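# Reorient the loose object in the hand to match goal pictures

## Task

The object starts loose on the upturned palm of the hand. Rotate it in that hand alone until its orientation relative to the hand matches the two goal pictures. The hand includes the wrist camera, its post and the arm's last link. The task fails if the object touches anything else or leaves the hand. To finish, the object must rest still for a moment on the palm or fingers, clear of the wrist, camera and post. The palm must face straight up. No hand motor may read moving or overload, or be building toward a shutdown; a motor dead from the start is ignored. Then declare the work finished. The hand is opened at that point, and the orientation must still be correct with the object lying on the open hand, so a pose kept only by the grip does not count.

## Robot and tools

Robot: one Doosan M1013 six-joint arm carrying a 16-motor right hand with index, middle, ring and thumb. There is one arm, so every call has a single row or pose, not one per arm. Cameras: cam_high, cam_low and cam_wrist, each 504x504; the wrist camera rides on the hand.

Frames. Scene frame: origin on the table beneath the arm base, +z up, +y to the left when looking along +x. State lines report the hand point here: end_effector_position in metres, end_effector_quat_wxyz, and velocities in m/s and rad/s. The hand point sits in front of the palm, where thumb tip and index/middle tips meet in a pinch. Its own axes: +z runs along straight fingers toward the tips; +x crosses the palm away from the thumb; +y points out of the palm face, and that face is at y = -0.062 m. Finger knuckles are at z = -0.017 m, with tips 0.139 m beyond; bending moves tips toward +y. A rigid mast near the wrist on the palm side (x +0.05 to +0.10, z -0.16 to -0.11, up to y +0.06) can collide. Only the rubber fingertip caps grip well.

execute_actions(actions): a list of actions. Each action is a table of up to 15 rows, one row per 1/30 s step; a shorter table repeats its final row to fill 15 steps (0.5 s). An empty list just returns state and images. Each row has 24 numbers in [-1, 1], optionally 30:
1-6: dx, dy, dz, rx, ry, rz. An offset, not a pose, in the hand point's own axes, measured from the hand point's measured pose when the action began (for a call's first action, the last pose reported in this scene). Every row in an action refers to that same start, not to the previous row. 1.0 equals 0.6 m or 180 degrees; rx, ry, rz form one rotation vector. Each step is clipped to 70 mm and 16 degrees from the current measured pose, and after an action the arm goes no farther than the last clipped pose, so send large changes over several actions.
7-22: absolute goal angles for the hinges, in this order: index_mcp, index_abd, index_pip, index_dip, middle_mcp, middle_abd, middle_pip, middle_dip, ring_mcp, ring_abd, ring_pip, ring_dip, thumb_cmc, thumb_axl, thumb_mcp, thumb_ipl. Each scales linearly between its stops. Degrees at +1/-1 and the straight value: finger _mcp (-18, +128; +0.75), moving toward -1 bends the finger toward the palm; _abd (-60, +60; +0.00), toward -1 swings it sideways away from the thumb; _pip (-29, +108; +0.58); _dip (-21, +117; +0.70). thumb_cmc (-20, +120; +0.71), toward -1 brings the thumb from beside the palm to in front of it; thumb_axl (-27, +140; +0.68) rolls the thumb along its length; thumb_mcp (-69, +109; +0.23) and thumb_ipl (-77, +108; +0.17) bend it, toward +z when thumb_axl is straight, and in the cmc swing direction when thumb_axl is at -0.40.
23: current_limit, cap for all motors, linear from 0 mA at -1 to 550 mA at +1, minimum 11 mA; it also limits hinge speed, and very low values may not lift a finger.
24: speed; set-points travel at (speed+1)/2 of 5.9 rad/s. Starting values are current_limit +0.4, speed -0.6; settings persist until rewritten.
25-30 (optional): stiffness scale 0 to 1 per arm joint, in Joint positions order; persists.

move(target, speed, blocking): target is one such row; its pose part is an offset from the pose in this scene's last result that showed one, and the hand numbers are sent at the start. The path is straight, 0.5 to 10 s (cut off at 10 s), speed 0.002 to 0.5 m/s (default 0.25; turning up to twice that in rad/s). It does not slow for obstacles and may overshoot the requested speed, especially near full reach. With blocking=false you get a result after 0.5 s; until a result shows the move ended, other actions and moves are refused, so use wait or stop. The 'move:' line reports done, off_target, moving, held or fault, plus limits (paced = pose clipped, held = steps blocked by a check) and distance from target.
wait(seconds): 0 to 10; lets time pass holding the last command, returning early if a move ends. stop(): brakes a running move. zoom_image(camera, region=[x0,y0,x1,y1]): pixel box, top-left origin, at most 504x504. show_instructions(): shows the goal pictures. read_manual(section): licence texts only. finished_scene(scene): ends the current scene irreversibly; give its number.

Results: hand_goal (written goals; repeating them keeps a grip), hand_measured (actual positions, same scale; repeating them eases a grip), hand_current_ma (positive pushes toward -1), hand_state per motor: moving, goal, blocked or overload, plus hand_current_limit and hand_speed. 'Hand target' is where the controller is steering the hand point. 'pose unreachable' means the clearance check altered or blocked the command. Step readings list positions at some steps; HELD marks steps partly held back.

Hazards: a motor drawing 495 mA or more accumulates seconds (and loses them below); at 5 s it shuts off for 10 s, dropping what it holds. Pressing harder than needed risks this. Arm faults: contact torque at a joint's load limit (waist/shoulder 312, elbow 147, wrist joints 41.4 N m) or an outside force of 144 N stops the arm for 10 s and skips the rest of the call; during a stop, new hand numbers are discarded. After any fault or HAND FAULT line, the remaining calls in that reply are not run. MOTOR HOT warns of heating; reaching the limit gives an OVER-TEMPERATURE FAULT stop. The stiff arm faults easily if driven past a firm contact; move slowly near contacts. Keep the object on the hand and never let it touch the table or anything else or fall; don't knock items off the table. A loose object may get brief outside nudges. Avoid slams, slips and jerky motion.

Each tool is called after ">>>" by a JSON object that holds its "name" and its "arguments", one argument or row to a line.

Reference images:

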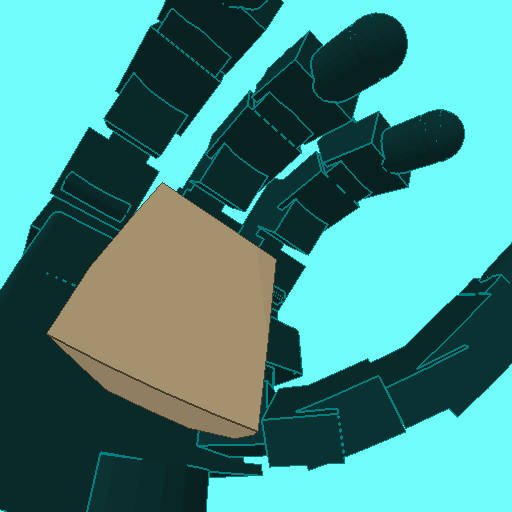

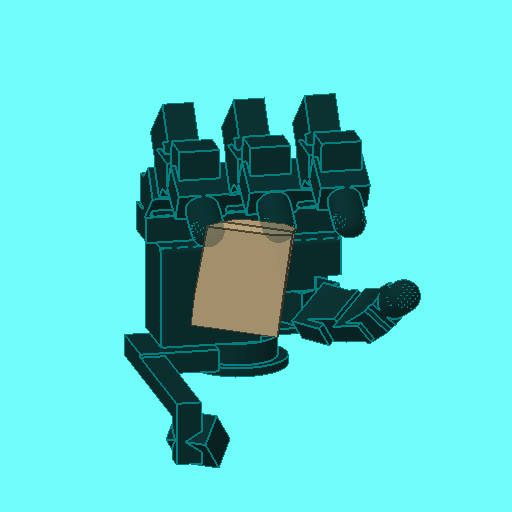

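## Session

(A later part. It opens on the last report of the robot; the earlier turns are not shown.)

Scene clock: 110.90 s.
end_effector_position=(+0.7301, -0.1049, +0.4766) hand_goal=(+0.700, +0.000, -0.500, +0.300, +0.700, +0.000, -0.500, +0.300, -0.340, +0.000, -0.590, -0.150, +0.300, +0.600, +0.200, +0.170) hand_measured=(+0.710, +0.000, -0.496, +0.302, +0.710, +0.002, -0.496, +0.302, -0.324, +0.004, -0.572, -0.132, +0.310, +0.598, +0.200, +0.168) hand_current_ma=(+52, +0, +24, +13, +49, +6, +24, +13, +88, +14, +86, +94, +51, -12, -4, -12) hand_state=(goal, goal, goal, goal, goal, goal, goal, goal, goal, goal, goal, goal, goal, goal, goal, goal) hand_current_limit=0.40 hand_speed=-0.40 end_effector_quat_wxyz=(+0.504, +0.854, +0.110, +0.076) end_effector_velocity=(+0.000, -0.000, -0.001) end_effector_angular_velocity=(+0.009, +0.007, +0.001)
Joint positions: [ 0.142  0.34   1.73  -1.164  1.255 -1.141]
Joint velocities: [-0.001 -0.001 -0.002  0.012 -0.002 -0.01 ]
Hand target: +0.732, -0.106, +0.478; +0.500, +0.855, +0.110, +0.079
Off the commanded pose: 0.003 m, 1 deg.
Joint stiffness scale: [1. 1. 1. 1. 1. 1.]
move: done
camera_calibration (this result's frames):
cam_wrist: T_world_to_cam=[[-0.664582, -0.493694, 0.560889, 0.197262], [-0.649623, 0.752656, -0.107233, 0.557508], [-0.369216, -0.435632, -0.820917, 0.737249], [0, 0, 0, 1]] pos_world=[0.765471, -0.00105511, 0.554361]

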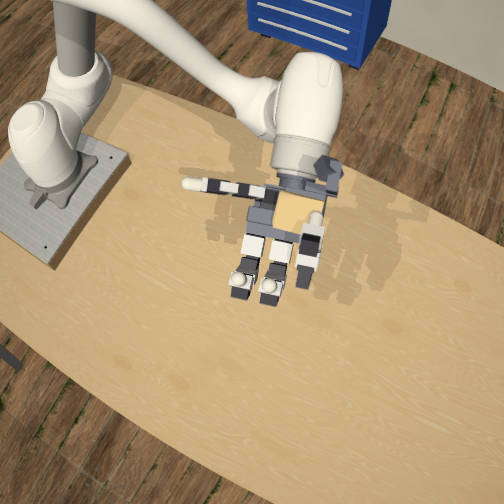

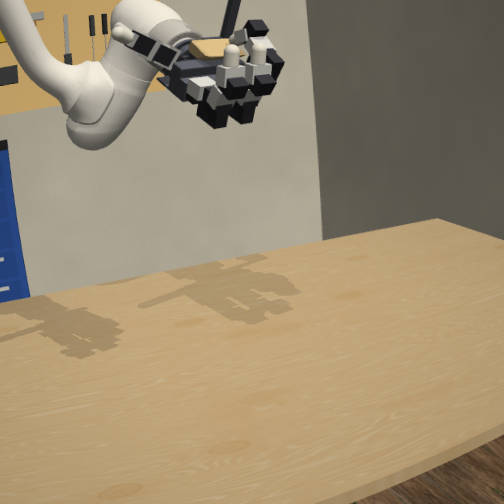

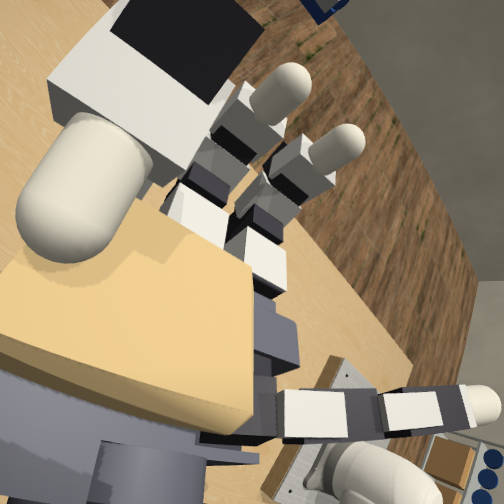

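Not moved. Tilt further.

>>> {"name": "move", "arguments": {
  "target": [0,0,0,0.12,0,0,0.6,0,-0.7,0.1,0.6,0,-0.7,0.1,-0.34,0,-0.59,-0.15,0.3,0.6,0.2,0.17,0.4,-0.4],
  "speed": 0.08
}}

>>> {"name": "zoom_image", "arguments": {
  "camera": "cam_high",
  "region": [180,130,400,350]
}}

Scene clock: 117.63 s.
end_effector_position=(+0.7283, -0.1044, +0.4740) hand_goal=(+0.600, +0.000, -0.700, +0.100, +0.600, +0.000, -0.700, +0.100, -0.340, +0.000, -0.590, -0.150, +0.300, +0.600, +0.200, +0.170) hand_measured=(+0.620, +0.000, -0.694, +0.102, +0.618, +0.002, -0.696, +0.102, -0.324, +0.002, -0.572, -0.136, +0.310, +0.598, +0.198, +0.168) hand_current_ma=(+109, +0, +26, +13, +102, +6, +25, +13, +97, +13, +86, +80, +51, -12, -13, -12) hand_state=(blocked, goal, goal, goal, goal, goal, goal, goal, goal, goal, goal, goal, goal, goal, goal, goal) hand_current_limit=0.40 hand_speed=-0.40 end_effector_quat_wxyz=(+0.337, +0.932, +0.122, +0.050) end_effector_velocity=(+0.000, +0.000, -0.001) end_effector_angular_velocity=(+0.008, +0.005, +0.002)
Joint positions: [ 0.093  0.282  1.635 -0.746  1.211 -1.438]
Joint velocities: [-0.002  0.    -0.002  0.01   0.    -0.01 ]
Hand target: +0.730, -0.105, +0.477; +0.335, +0.933, +0.122, +0.054
Off the commanded pose: 0.003 m, 1 deg.
Joint stiffness scale: [1. 1. 1. 1. 1. 1.]
move: done
camera_calibration (this result's frames):
cam_wrist: T_world_to_cam=[[-0.609994, -0.672871, 0.418511, 0.206797], [-0.645425, 0.728303, 0.230219, 0.390117], [-0.459711, -0.129685, -0.878549, 0.859818], [0, 0, 0, 1]] pos_world=[0.773204, -0.0334697, 0.579033]

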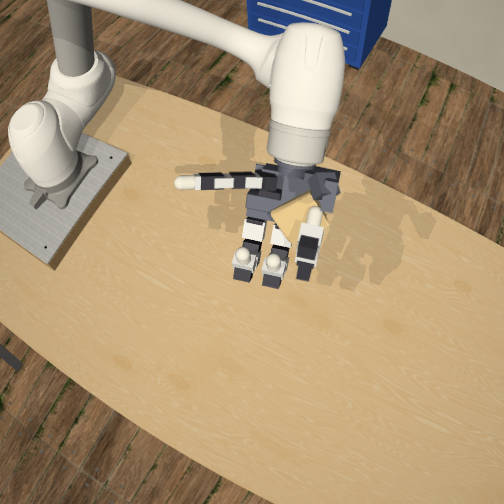

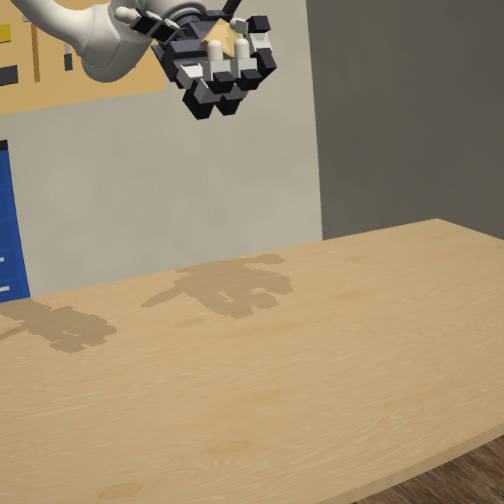

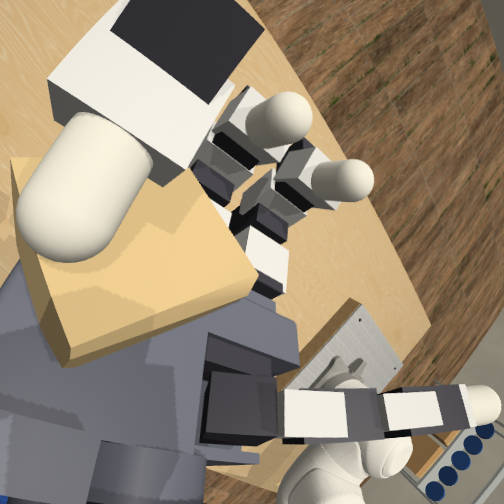

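Region (180, 130, 400, 350) of cam_high's 504x504 image, scaled by 2.291, with more detail than that image has.

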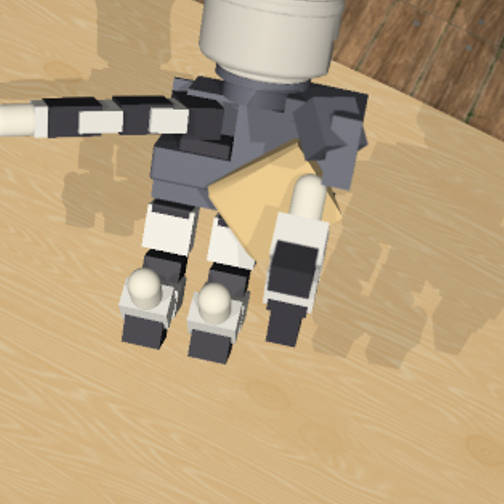

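>>> {"name": "move", "arguments": {
  "target": [0,0,0,-0.29,0,0,0.6,0,-0.7,0.1,0.6,0,-0.88,0.2,-0.34,0,-0.59,-0.15,0.3,0.6,0.2,0.17,0.4,-0.4],
  "speed": 0.12
}}

>>> {"name": "move", "arguments": {
  "target": [0,0,0,0,0,0,0.6,0,-0.7,0.1,0.07,0,-0.88,0.2,-0.34,0,-0.59,-0.15,0.3,0.6,0.2,0.17,0.4,-0.6]
}}

>>> {"name": "move", "arguments": {
  "target": [0,0,0,0,0,0,0.6,0,-0.7,0.1,0.07,0,-0.88,-0.15,-0.34,0,-0.59,-0.15,0.3,0.6,0.2,0.17,0.4,-0.7]
}}

>>> {"name": "zoom_image", "arguments": {
  "camera": "cam_high",
  "region": [180,130,400,350]
}}

Scene clock: 133.23 s.
end_effector_position=(+0.7300, -0.1035, +0.4754) hand_goal=(+0.600, +0.000, -0.700, +0.100, +0.600, +0.000, -0.880, +0.200, -0.340, +0.000, -0.590, -0.150, +0.300, +0.600, +0.200, +0.170) hand_measured=(+0.620, +0.000, -0.698, +0.102, +0.618, +0.002, -0.878, +0.198, -0.324, +0.002, -0.572, -0.136, +0.310, +0.598, +0.198, +0.168) hand_current_ma=(+106, +0, +11, +12, +95, +6, +8, -15, +97, +12, +86, +80, +51, -12, -10, -12) hand_state=(goal, goal, goal, goal, goal, goal, goal, goal, goal, goal, goal, goal, goal, goal, goal, goal) hand_current_limit=0.40 hand_speed=-0.40 end_effector_quat_wxyz=(+0.710, +0.691, +0.088, +0.101) end_effector_velocity=(-0.000, +0.000, +0.002) end_effector_angular_velocity=(-0.011, -0.006, -0.000)
Joint positions: [ 0.126  0.477  1.825 -1.669  1.509 -0.82 ]
Joint velocities: [-0.001  0.002  0.001 -0.01   0.008  0.006]
Hand target: +0.728, -0.104, +0.474; +0.713, +0.689, +0.087, +0.099
Off the commanded pose: 0.002 m, 1 deg.
Joint stiffness scale: [1. 1. 1. 1. 1. 1.]
move: done
camera_calibration (this result's frames):
cam_wrist: T_world_to_cam=[[-0.750308, -0.172759, 0.638116, 0.257671], [-0.598982, 0.58611, -0.545614, 0.71048], [-0.279747, -0.791599, -0.543243, 0.502723], [0, 0, 0, 1]] pos_world=[0.759533, 0.0260507, 0.496325]

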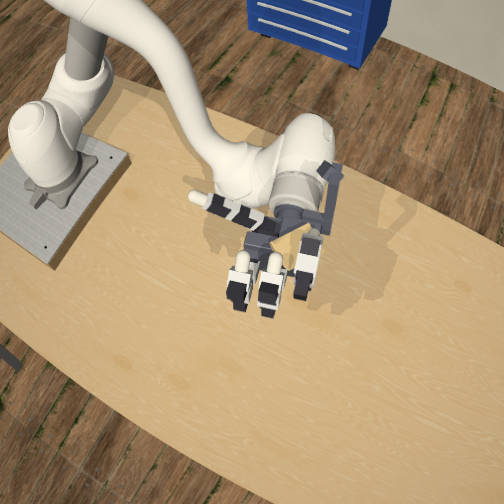

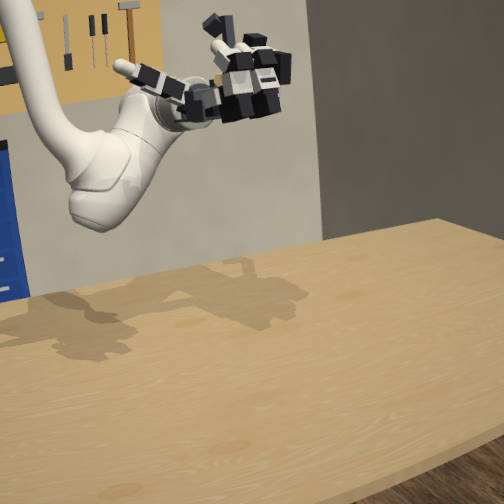

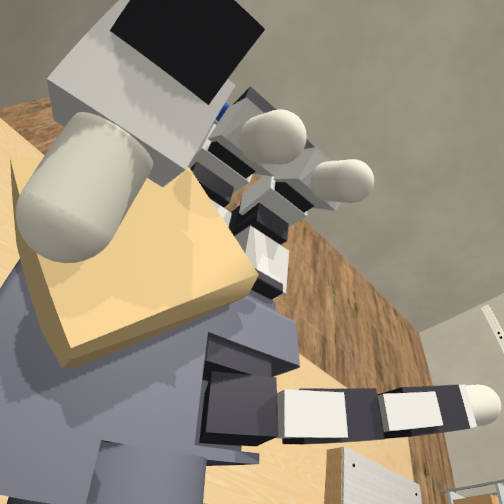

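Scene clock: 134.07 s.
end_effector_position=(+0.7300, -0.1035, +0.4754) hand_goal=(+0.600, +0.000, -0.700, +0.100, +0.070, +0.000, -0.880, +0.200, -0.340, +0.000, -0.590, -0.150, +0.300, +0.600, +0.200, +0.170) hand_measured=(+0.620, +0.000, -0.698, +0.102, +0.080, +0.002, -0.880, +0.198, -0.324, +0.002, -0.572, -0.136, +0.310, +0.598, +0.198, +0.168) hand_current_ma=(+106, +0, +11, +12, +55, +6, -1, -15, +97, +12, +86, +80, +51, -12, -10, -12) hand_state=(goal, goal, goal, goal, goal, goal, goal, goal, goal, goal, goal, goal, goal, goal, goal, goal) hand_current_limit=0.40 hand_speed=-0.60 end_effector_quat_wxyz=(+0.710, +0.691, +0.088, +0.101) end_effector_velocity=(+0.000, +0.000, -0.000) end_effector_angular_velocity=(-0.001, +0.001, -0.000)
Joint positions: [ 0.126  0.477  1.825 -1.669  1.509 -0.819]
Joint velocities: [ 0.     0.    -0.     0.     0.001 -0.001]
Hand target: +0.730, -0.103, +0.475; +0.710, +0.691, +0.088, +0.101
Off the commanded pose: 0.000 m, 0 deg.
Joint stiffness scale: [1. 1. 1. 1. 1. 1.]
move: done
camera_calibration (this result's frames):
cam_wrist: T_world_to_cam=[[-0.750365, -0.172646, 0.63808, 0.257726], [-0.598933, 0.586014, -0.545771, 0.710519], [-0.279699, -0.791695, -0.543128, 0.502637], [0, 0, 0, 1]] pos_world=[0.759529, 0.0260562, 0.496327]

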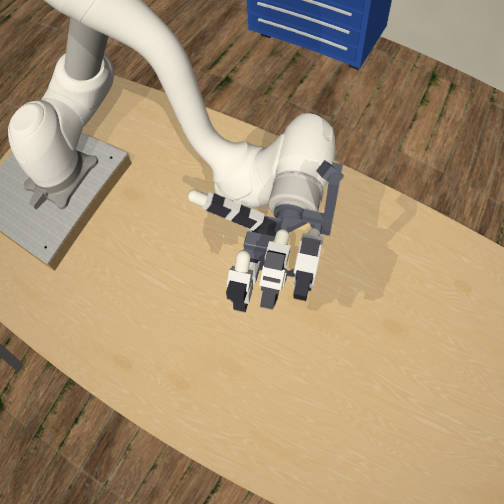

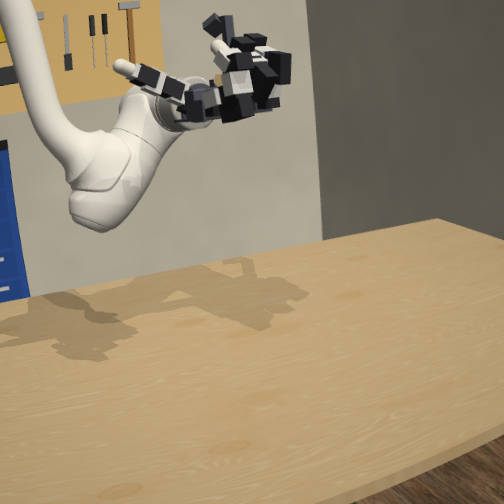

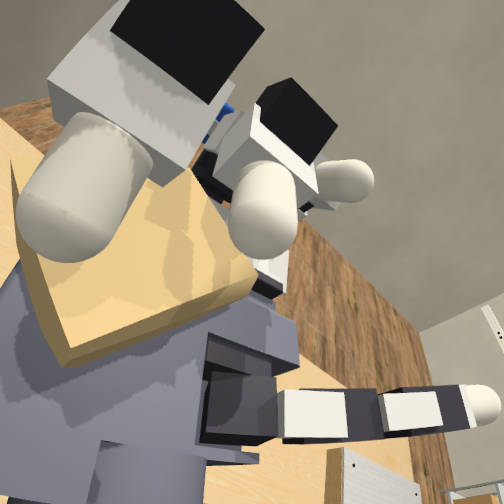

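Scene clock: 134.80 s.
end_effector_position=(+0.7300, -0.1035, +0.4754) hand_goal=(+0.600, +0.000, -0.700, +0.100, +0.070, +0.000, -0.880, -0.150, -0.340, +0.000, -0.590, -0.150, +0.300, +0.600, +0.200, +0.170) hand_measured=(+0.620, +0.000, -0.698, +0.102, +0.080, +0.002, -0.850, -0.094, -0.324, +0.002, -0.572, -0.136, +0.310, +0.598, +0.198, +0.168) hand_current_ma=(+106, +0, +11, +12, +55, +6, +162, +289, +97, +8, +86, +79, +51, -12, -10, -12) hand_state=(goal, goal, goal, goal, goal, goal, blocked, blocked, goal, goal, goal, goal, goal, goal, goal, goal) hand_current_limit=0.40 hand_speed=-0.70 end_effector_quat_wxyz=(+0.710, +0.691, +0.088, +0.101) end_effector_velocity=(+0.000, -0.000, -0.000) end_effector_angular_velocity=(+0.000, +0.000, +0.000)
Joint positions: [ 0.126  0.477  1.825 -1.669  1.509 -0.819]
Joint velocities: [-0.  0.  0. -0. -0. -0.]
Hand target: +0.730, -0.103, +0.475; +0.710, +0.691, +0.088, +0.101
Off the commanded pose: 0.000 m, 0 deg.
Joint stiffness scale: [1. 1. 1. 1. 1. 1.]
move: done
camera_calibration (this result's frames):
cam_wrist: T_world_to_cam=[[-0.750365, -0.172646, 0.63808, 0.257726], [-0.598933, 0.586014, -0.545771, 0.710519], [-0.279699, -0.791695, -0.543128, 0.502637], [0, 0, 0, 1]] pos_world=[0.759529, 0.0260563, 0.496327]

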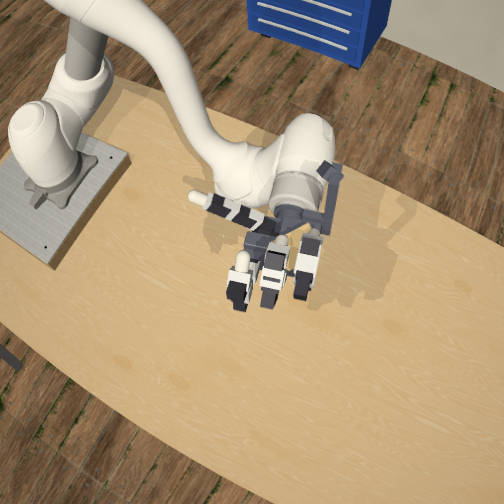

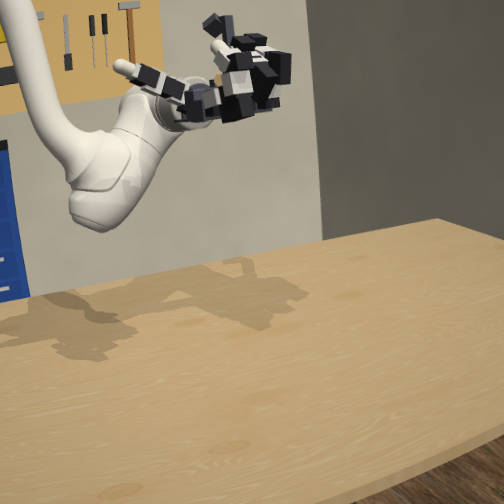

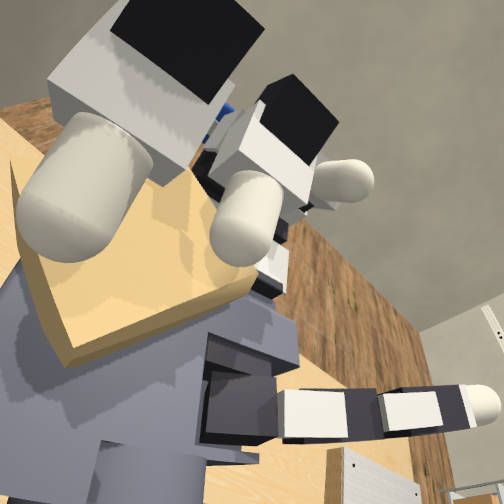

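Region (180, 130, 400, 350) of cam_high's 504x504 image, scaled by 2.291, with more detail than that image has.

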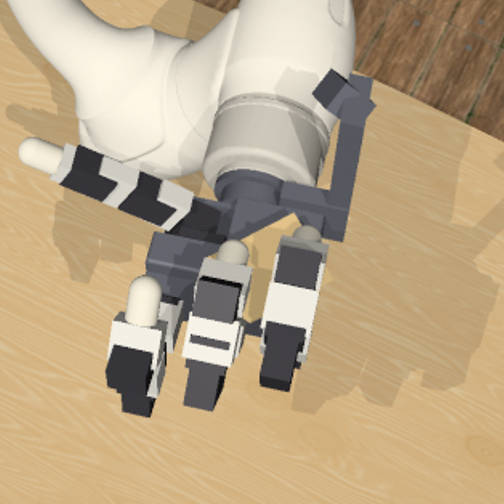

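>>> {"name": "move", "arguments": {
  "target": [0,0,0,0,0,0,0.6,0.3,-0.7,0.1,0.17,0.45,-0.88,0.1,-0.34,0,-0.59,-0.15,0.3,0.6,0.2,0.17,0.4,-0.6]
}}

>>> {"name": "move", "arguments": {
  "target": [0,0,0,0,0,0,0.6,0.3,-0.7,0.1,0.17,0.45,-0.88,-0.25,-0.34,0,-0.59,-0.15,0.3,0.6,0.2,0.17,0.4,-0.7]
}}

Scene clock: 144.07 s.
end_effector_position=(+0.7300, -0.1035, +0.4754) hand_goal=(+0.600, +0.300, -0.700, +0.100, +0.170, +0.450, -0.880, +0.100, -0.340, +0.000, -0.590, -0.150, +0.300, +0.600, +0.200, +0.170) hand_measured=(+0.620, +0.298, -0.698, +0.102, +0.172, +0.448, -0.880, +0.096, -0.324, +0.002, -0.572, -0.136, +0.310, +0.598, +0.198, +0.168) hand_current_ma=(+106, -13, +11, +12, +12, -12, +2, -20, +97, +8, +86, +79, +51, -12, -10, -12) hand_state=(goal, goal, goal, goal, goal, goal, goal, goal, goal, goal, goal, goal, goal, goal, goal, goal) hand_current_limit=0.40 hand_speed=-0.60 end_effector_quat_wxyz=(+0.710, +0.691, +0.088, +0.101) end_effector_velocity=(+0.000, +0.000, -0.000) end_effector_angular_velocity=(+0.000, -0.001, +0.001)
Joint positions: [ 0.126  0.477  1.825 -1.669  1.509 -0.819]
Joint velocities: [ 0.     0.    -0.    -0.    -0.     0.001]
Hand target: +0.730, -0.103, +0.475; +0.710, +0.691, +0.088, +0.101
Off the commanded pose: 0.000 m, 0 deg.
Joint stiffness scale: [1. 1. 1. 1. 1. 1.]
move: done
camera_calibration (this result's frames):
cam_wrist: T_world_to_cam=[[-0.750365, -0.172646, 0.63808, 0.257726], [-0.598934, 0.586014, -0.545771, 0.710519], [-0.279699, -0.791695, -0.543128, 0.502637], [0, 0, 0, 1]] pos_world=[0.759529, 0.0260563, 0.496327]

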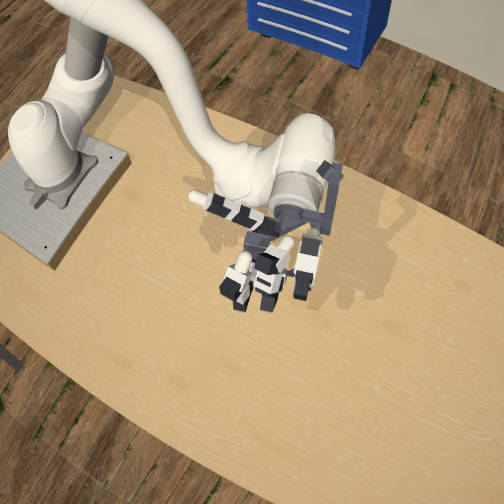

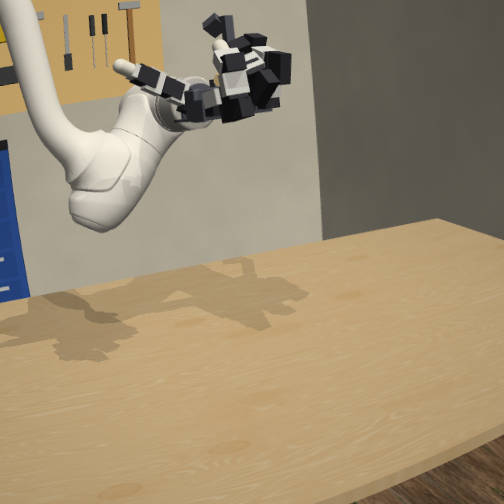

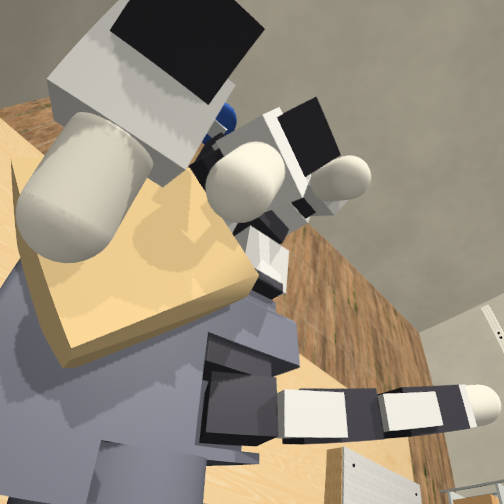

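Scene clock: 144.80 s.
end_effector_position=(+0.7300, -0.1035, +0.4754) hand_goal=(+0.600, +0.300, -0.700, +0.100, +0.170, +0.450, -0.880, -0.250, -0.340, +0.000, -0.590, -0.150, +0.300, +0.600, +0.200, +0.170) hand_measured=(+0.620, +0.298, -0.698, +0.102, +0.174, +0.450, -0.868, -0.218, -0.324, +0.002, -0.572, -0.136, +0.310, +0.598, +0.198, +0.168) hand_current_ma=(+106, -13, +11, +12, +17, +2, +70, +167, +97, +6, +86, +77, +51, -12, -10, -12) hand_state=(goal, goal, goal, goal, goal, goal, goal, blocked, goal, goal, goal, goal, goal, goal, goal, goal) hand_current_limit=0.40 hand_speed=-0.70 end_effector_quat_wxyz=(+0.710, +0.691, +0.088, +0.101) end_effector_velocity=(+0.000, +0.000, -0.000) end_effector_angular_velocity=(+0.000, -0.001, +0.000)
Joint positions: [ 0.126  0.477  1.825 -1.669  1.509 -0.819]
Joint velocities: [-0.     0.     0.    -0.    -0.     0.001]
Hand target: +0.730, -0.103, +0.475; +0.710, +0.691, +0.088, +0.101
Off the commanded pose: 0.000 m, 0 deg.
Joint stiffness scale: [1. 1. 1. 1. 1. 1.]
move: done
camera_calibration (this result's frames):
cam_wrist: T_world_to_cam=[[-0.750365, -0.172646, 0.63808, 0.257726], [-0.598933, 0.586014, -0.545771, 0.710519], [-0.279699, -0.791695, -0.543128, 0.502637], [0, 0, 0, 1]] pos_world=[0.759529, 0.0260563, 0.496327]

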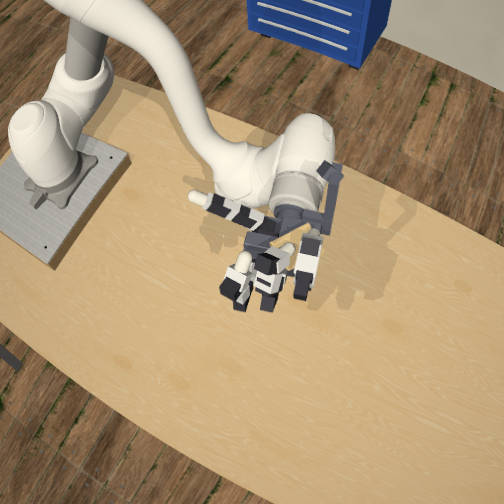

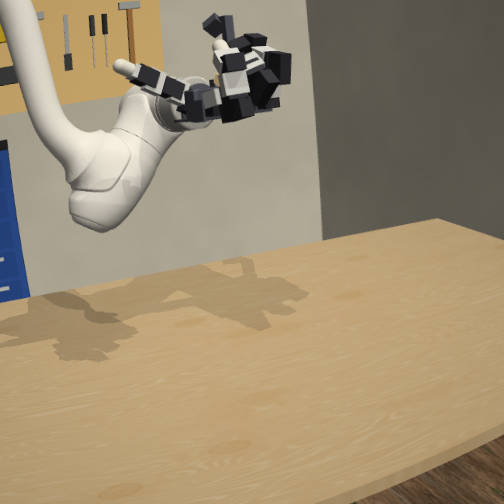

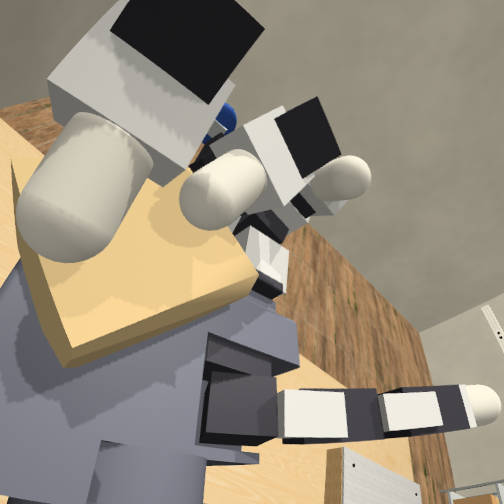

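>>> {"name": "move", "arguments": {
  "target": [0,0,0,0,0,0,0.6,0.3,-0.7,0.1,0.17,0.45,-0.88,-0.25,0.5,0,0.3,0.5,-0.65,0.6,0.2,0.17,0.4,-0.5]
}}

>>> {"name": "move", "arguments": {
  "target": [0,0,0,-0.12,0,0.22,0.6,0.3,-0.7,0.1,0.17,0.45,-0.88,-0.25,0.5,0,0.3,0.5,-0.65,0.6,0.2,0.17,0.4,-0.5],
  "speed": 0.1
}}

Scene clock: 151.13 s.
end_effector_position=(+0.7300, -0.1035, +0.4754) hand_goal=(+0.600, +0.300, -0.700, +0.100, +0.170, +0.450, -0.880, -0.250, +0.500, +0.000, +0.300, +0.500, -0.650, +0.600, +0.200, +0.170) hand_measured=(+0.620, +0.298, -0.698, +0.102, +0.180, +0.450, -0.868, -0.236, +0.508, +0.002, +0.300, +0.498, -0.648, +0.598, +0.198, +0.168) hand_current_ma=(+106, -13, +11, +12, +53, +2, +70, +72, +50, +6, +0, -11, +9, -12, -9, -12) hand_state=(goal, goal, goal, goal, goal, goal, goal, goal, goal, goal, goal, goal, goal, goal, goal, goal) hand_current_limit=0.40 hand_speed=-0.50 end_effector_quat_wxyz=(+0.710, +0.691, +0.088, +0.101) end_effector_velocity=(+0.000, +0.000, +0.000) end_effector_angular_velocity=(+0.000, +0.002, +0.000)
Joint positions: [ 0.126  0.477  1.825 -1.669  1.509 -0.819]
Joint velocities: [ 0.    -0.001  0.     0.    -0.001 -0.002]
Hand target: +0.730, -0.103, +0.475; +0.710, +0.691, +0.088, +0.101
Off the commanded pose: 0.000 m, 0 deg.
Joint stiffness scale: [1. 1. 1. 1. 1. 1.]
move: done
camera_calibration (this result's frames):
cam_wrist: T_world_to_cam=[[-0.750365, -0.172646, 0.63808, 0.257726], [-0.598934, 0.586014, -0.545771, 0.710519], [-0.279699, -0.791695, -0.543128, 0.502637], [0, 0, 0, 1]] pos_world=[0.759529, 0.0260563, 0.496327]

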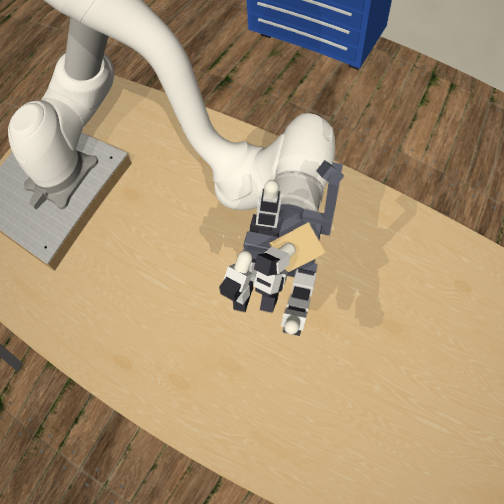

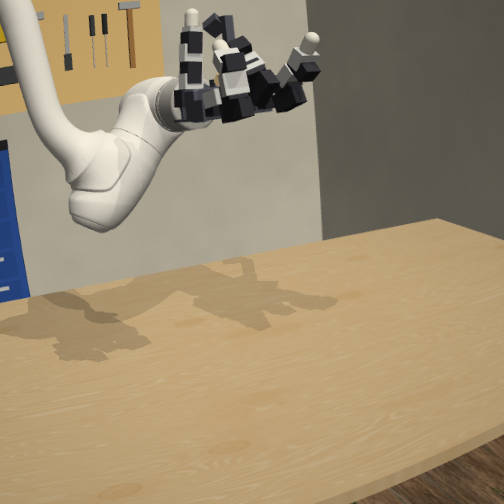

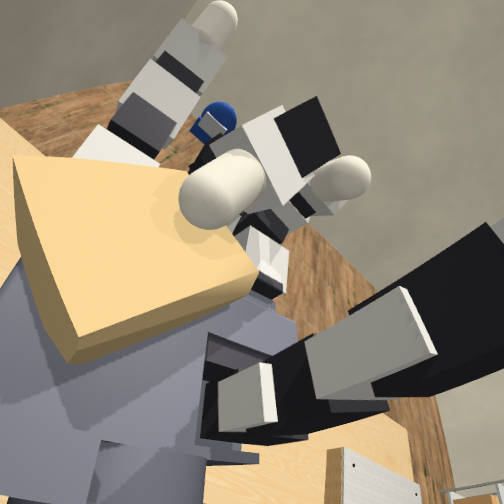

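Scene clock: 155.40 s.
end_effector_position=(+0.7297, -0.1031, +0.4742) hand_goal=(+0.600, +0.300, -0.700, +0.100, +0.170, +0.450, -0.880, -0.250, +0.500, +0.000, +0.300, +0.500, -0.650, +0.600, +0.200, +0.170) hand_measured=(+0.614, +0.298, -0.698, +0.102, +0.180, +0.450, -0.870, -0.242, +0.508, +0.002, +0.300, +0.498, -0.644, +0.598, +0.200, +0.168) hand_current_ma=(+70, -7, +10, +12, +50, +2, +56, +45, +51, +6, +1, -11, +27, -11, +1, -10) hand_state=(goal, goal, goal, goal, goal, goal, goal, goal, goal, goal, goal, goal, goal, goal, goal, goal) hand_current_limit=0.40 hand_speed=-0.50 end_effector_quat_wxyz=(+0.747, +0.542, -0.167, +0.346) end_effector_velocity=(-0.000, -0.000, +0.000) end_effector_angular_velocity=(-0.002, -0.010, +0.000)
Joint positions: [ 0.083  0.624  1.668 -1.865  1.795 -0.144]
Joint velocities: [-0.001  0.001 -0.003 -0.001  0.003  0.007]
Hand target: +0.730, -0.103, +0.475; +0.749, +0.538, -0.170, +0.348
Off the commanded pose: 0.001 m, 1 deg.
Joint stiffness scale: [1. 1. 1. 1. 1. 1.]
move: done
camera_calibration (this result's frames):
cam_wrist: T_world_to_cam=[[-0.990909, -0.131303, -0.0293083, 0.75455], [-0.0331704, 0.449572, -0.892628, 0.447008], [0.130381, -0.883541, -0.44984, 0.149254], [0, 0, 0, 1]] pos_world=[0.743058, 0.0299852, 0.488267]

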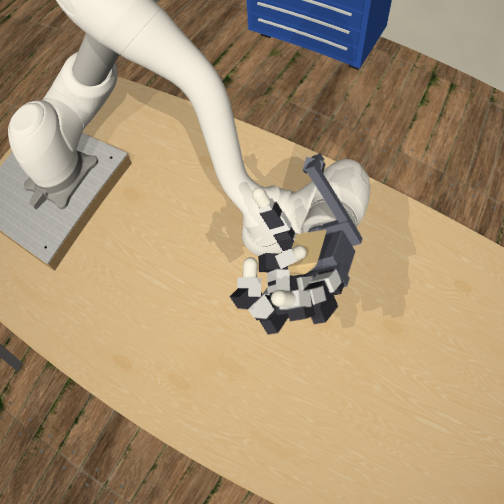

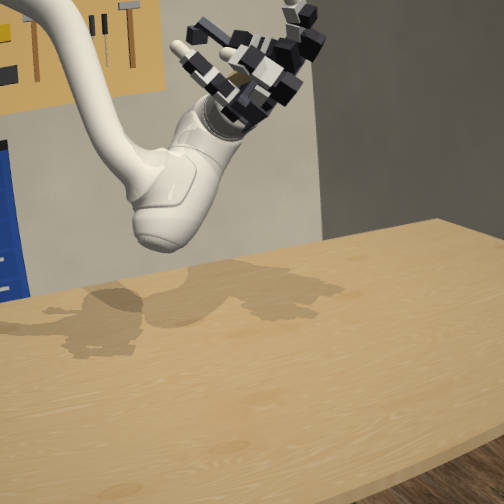

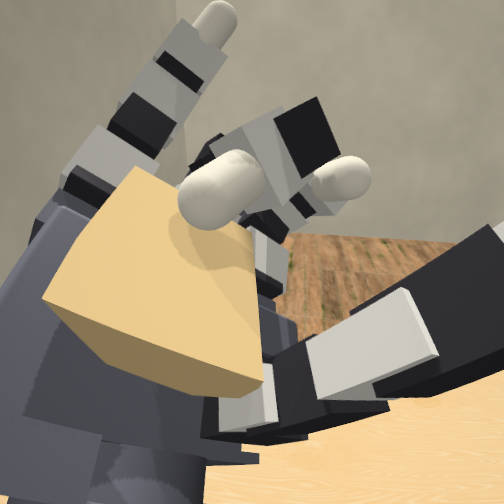

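>>> {"name": "move", "arguments": {
  "target": [0,0,0,0.125,0,-0.223,0.6,0.3,-0.7,0.1,0.17,0.45,-0.88,-0.25,0.5,0,0.3,0.5,-0.65,0.6,0.2,0.17,0.4,-0.5],
  "speed": 0.12
}}

>>> {"name": "move", "arguments": {
  "target": [0,0,0,0,0,0,0.6,0.3,-0.7,0.1,0.17,0.45,-0.88,-0.25,0.5,0,0.3,0.5,-0.8,0.6,0.2,0.17,0.4,-0.8]
}}

>>> {"name": "move", "arguments": {
  "target": [0,0,0,0,0,0,0.6,0.3,-0.7,0.1,0.17,0.45,-0.88,0.2,0.5,0,0.3,0.5,0.3,0.6,0.2,0.17,0.4,-0.5]
}}

>>> {"name": "move", "arguments": {
  "target": [0,0,0,0,0,0,0.5,0,0.3,0.5,0.5,0,0.3,0.5,0.5,0,0.3,0.5,0.3,0.6,0.2,0.17,0.4,-0.4]
}}

>>> {"name": "zoom_image", "arguments": {
  "camera": "cam_high",
  "region": [180,130,400,350]
}}

Scene clock: 170.27 s.
end_effector_position=(+0.7302, -0.1038, +0.4763) hand_goal=(+0.600, +0.300, -0.700, +0.100, +0.170, +0.450, -0.880, -0.250, +0.500, +0.000, +0.300, +0.500, -0.650, +0.600, +0.200, +0.170) hand_measured=(+0.612, +0.298, -0.698, +0.102, +0.180, +0.450, -0.870, -0.242, +0.508, +0.002, +0.300, +0.498, -0.648, +0.598, +0.200, +0.168) hand_current_ma=(+69, -7, +10, +12, +49, +2, +56, +45, +51, +6, +1, -11, +13, -11, +1, -10) hand_state=(goal, goal, goal, goal, goal, goal, goal, goal, goal, goal, goal, goal, goal, goal, goal, goal) hand_current_limit=0.40 hand_speed=-0.50 end_effector_quat_wxyz=(+0.705, +0.696, +0.093, +0.097) end_effector_velocity=(+0.000, -0.000, -0.001) end_effector_angular_velocity=(+0.003, +0.014, -0.000)
Joint positions: [ 0.127  0.471  1.826 -1.658  1.498 -0.837]
Joint velocities: [ 0.    -0.001  0.001  0.005 -0.004 -0.013]
Hand target: +0.730, -0.103, +0.474; +0.702, +0.698, +0.097, +0.096
Off the commanded pose: 0.002 m, 1 deg.
Joint stiffness scale: [1. 1. 1. 1. 1. 1.]
move: done
camera_calibration (this result's frames):
cam_wrist: T_world_to_cam=[[-0.74093, -0.181915, 0.646474, 0.245368], [-0.6078, 0.591089, -0.530276, 0.710961], [-0.285659, -0.785825, -0.548524, 0.510456], [0, 0, 0, 1]] pos_world=[0.75974, 0.0255235, 0.498378]

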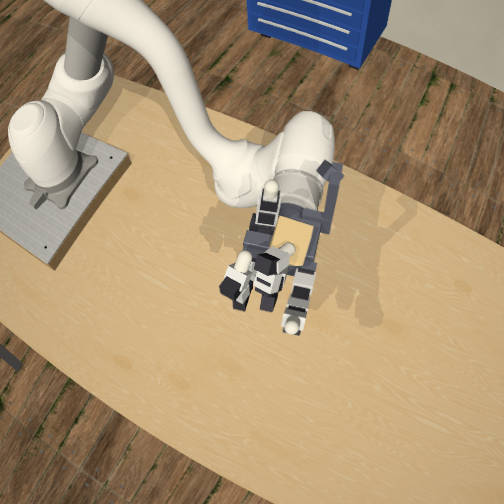

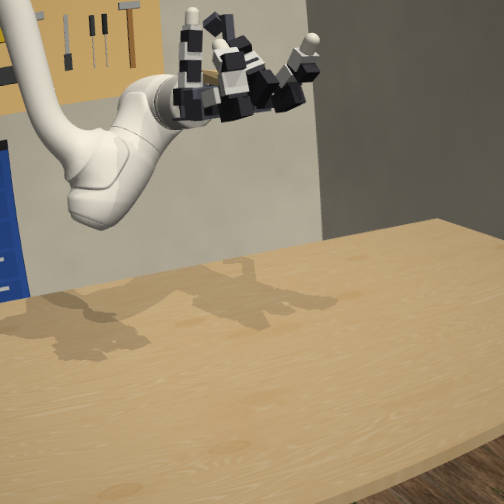

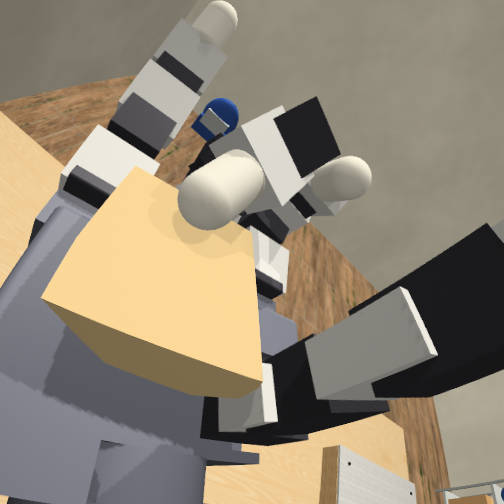

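Scene clock: 170.83 s.
end_effector_position=(+0.7302, -0.1038, +0.4763) hand_goal=(+0.600, +0.300, -0.700, +0.100, +0.170, +0.450, -0.880, -0.250, +0.500, +0.000, +0.300, +0.500, -0.800, +0.600, +0.200, +0.170) hand_measured=(+0.612, +0.298, -0.698, +0.102, +0.180, +0.450, -0.870, -0.242, +0.508, +0.002, +0.300, +0.498, -0.800, +0.598, +0.200, +0.168) hand_current_ma=(+69, -7, +10, +12, +49, +2, +56, +45, +51, +6, +1, -11, +1, -11, +1, -10) hand_state=(goal, goal, goal, goal, goal, goal, goal, goal, goal, goal, goal, goal, goal, goal, goal, goal) hand_current_limit=0.40 hand_speed=-0.80 end_effector_quat_wxyz=(+0.705, +0.696, +0.093, +0.097) end_effector_velocity=(+0.000, +0.000, +0.000) end_effector_angular_velocity=(+0.000, +0.001, +0.001)
Joint positions: [ 0.127  0.47   1.826 -1.658  1.498 -0.837]
Joint velocities: [ 0.    -0.001 -0.    -0.    -0.001 -0.002]
Hand target: +0.730, -0.104, +0.476; +0.705, +0.696, +0.093, +0.097
Off the commanded pose: 0.000 m, 0 deg.
Joint stiffness scale: [1. 1. 1. 1. 1. 1.]
move: done
camera_calibration (this result's frames):
cam_wrist: T_world_to_cam=[[-0.740797, -0.181933, 0.646622, 0.245207], [-0.607903, 0.591123, -0.530121, 0.710966], [-0.285787, -0.785795, -0.548499, 0.510535], [0, 0, 0, 1]] pos_world=[0.759751, 0.0255189, 0.49837]

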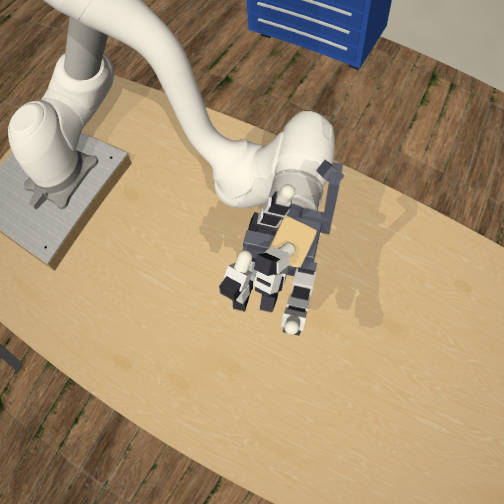

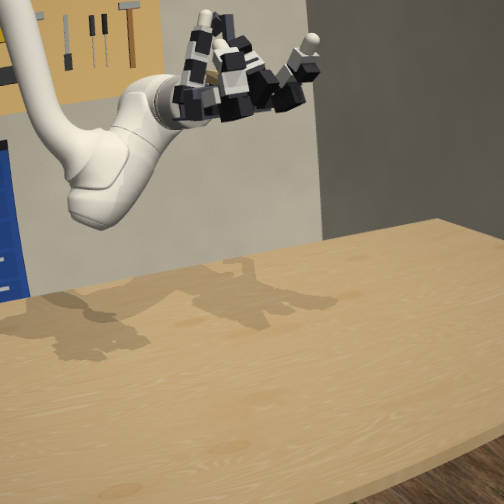

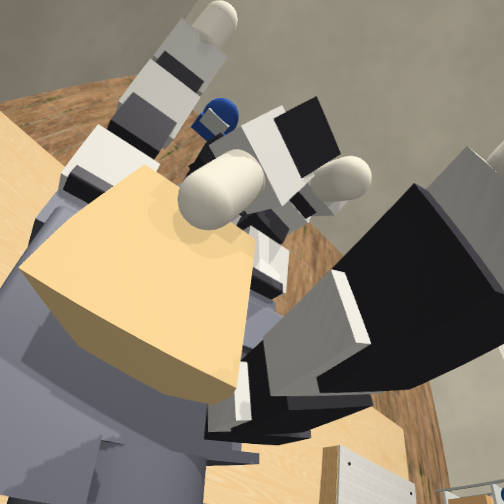

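Scene clock: 172.03 s.
end_effector_position=(+0.7302, -0.1038, +0.4763) hand_goal=(+0.600, +0.300, -0.700, +0.100, +0.170, +0.450, -0.880, +0.200, +0.500, +0.000, +0.300, +0.500, +0.300, +0.600, +0.200, +0.170) hand_measured=(+0.612, +0.298, -0.698, +0.102, +0.180, +0.450, -0.880, +0.196, +0.508, +0.002, +0.300, +0.498, +0.310, +0.598, +0.200, +0.168) hand_current_ma=(+69, -7, +10, +12, +49, +2, +2, -20, +51, +6, +1, -11, +50, -11, +1, -10) hand_state=(goal, goal, goal, goal, goal, goal, goal, goal, goal, goal, goal, goal, goal, goal, goal, goal) hand_current_limit=0.40 hand_speed=-0.50 end_effector_quat_wxyz=(+0.705, +0.696, +0.093, +0.097) end_effector_velocity=(+0.000, +0.000, -0.001) end_effector_angular_velocity=(+0.000, +0.000, +0.000)
Joint positions: [ 0.127  0.47   1.826 -1.658  1.498 -0.837]
Joint velocities: [ 0.     0.001  0.    -0.    -0.     0.001]
Hand target: +0.730, -0.104, +0.476; +0.705, +0.696, +0.093, +0.097
Off the commanded pose: 0.000 m, 0 deg.
Joint stiffness scale: [1. 1. 1. 1. 1. 1.]
move: done
camera_calibration (this result's frames):
cam_wrist: T_world_to_cam=[[-0.740797, -0.181933, 0.646622, 0.245207], [-0.607903, 0.591123, -0.530121, 0.710966], [-0.285787, -0.785796, -0.548499, 0.510535], [0, 0, 0, 1]] pos_world=[0.759751, 0.025519, 0.49837]

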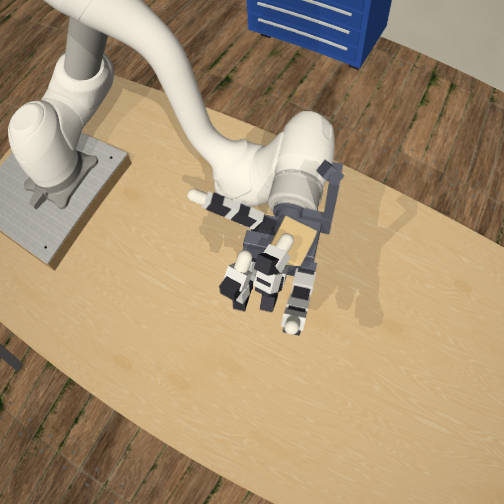

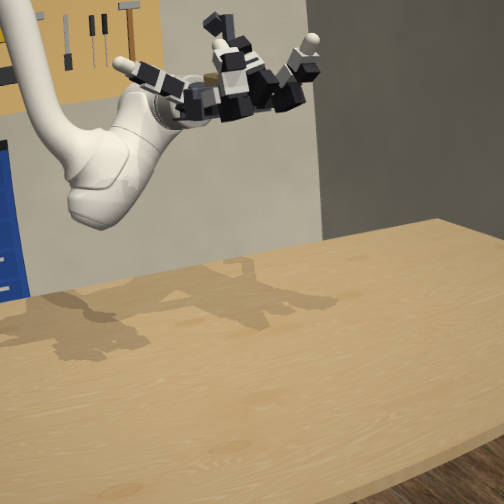

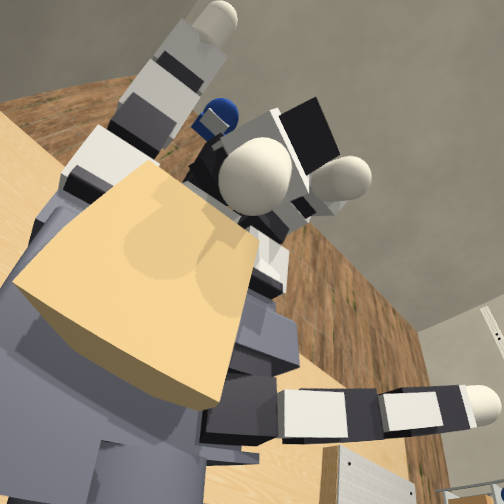

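Scene clock: 173.20 s.
end_effector_position=(+0.7302, -0.1038, +0.4763) hand_goal=(+0.500, +0.000, +0.300, +0.500, +0.500, +0.000, +0.300, +0.500, +0.500, +0.000, +0.300, +0.500, +0.300, +0.600, +0.200, +0.170) hand_measured=(+0.522, +0.002, +0.300, +0.498, +0.510, +0.002, +0.300, +0.498, +0.508, +0.002, +0.300, +0.498, +0.310, +0.598, +0.200, +0.168) hand_current_ma=(+113, +14, +0, -12, +50, +14, +0, -12, +51, +6, +1, -11, +50, -11, +1, -10) hand_state=(blocked, goal, goal, goal, goal, goal, goal, goal, goal, goal, goal, goal, goal, goal, goal, goal) hand_current_limit=0.40 hand_speed=-0.40 end_effector_quat_wxyz=(+0.705, +0.696, +0.093, +0.097) end_effector_velocity=(-0.000, -0.000, +0.000) end_effector_angular_velocity=(+0.000, -0.001, -0.000)
Joint positions: [ 0.127  0.47   1.826 -1.658  1.498 -0.837]
Joint velocities: [-0.    -0.     0.     0.    -0.     0.001]
Hand target: +0.730, -0.104, +0.476; +0.705, +0.696, +0.093, +0.097
Off the commanded pose: 0.000 m, 0 deg.
Joint stiffness scale: [1. 1. 1. 1. 1. 1.]
move: done
camera_calibration (this result's frames):
cam_wrist: T_world_to_cam=[[-0.740797, -0.181933, 0.646622, 0.245207], [-0.607903, 0.591123, -0.530121, 0.710966], [-0.285787, -0.785795, -0.548499, 0.510535], [0, 0, 0, 1]] pos_world=[0.759751, 0.0255189, 0.49837]

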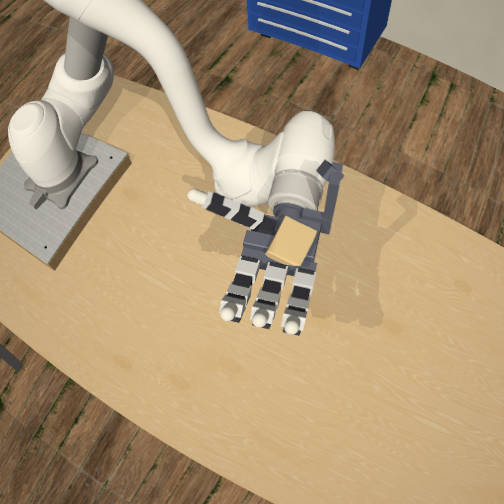

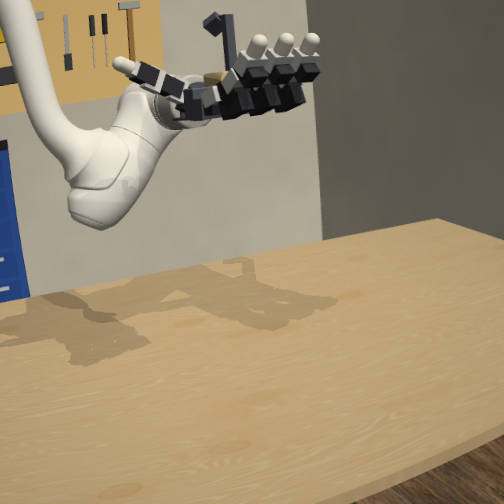

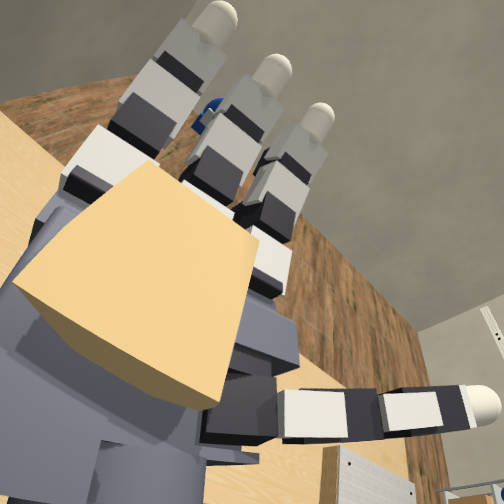

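Region (180, 130, 400, 350) of cam_high's 504x504 image, scaled by 2.291, with more detail than that image has.

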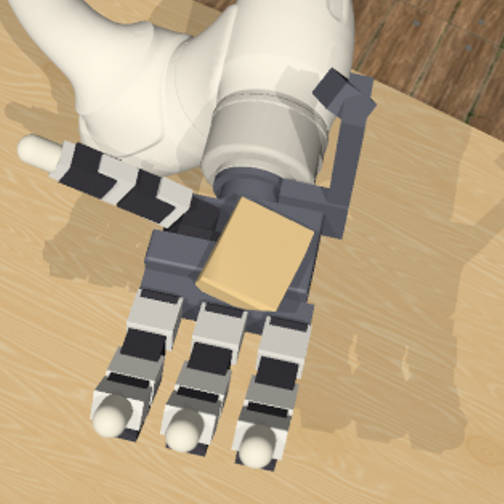

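About 12° against the goal's 9°, which is close enough.

>>> {"name": "finished_scene", "arguments": {
  "scene": 1
}}

The scene is finished: the task was done.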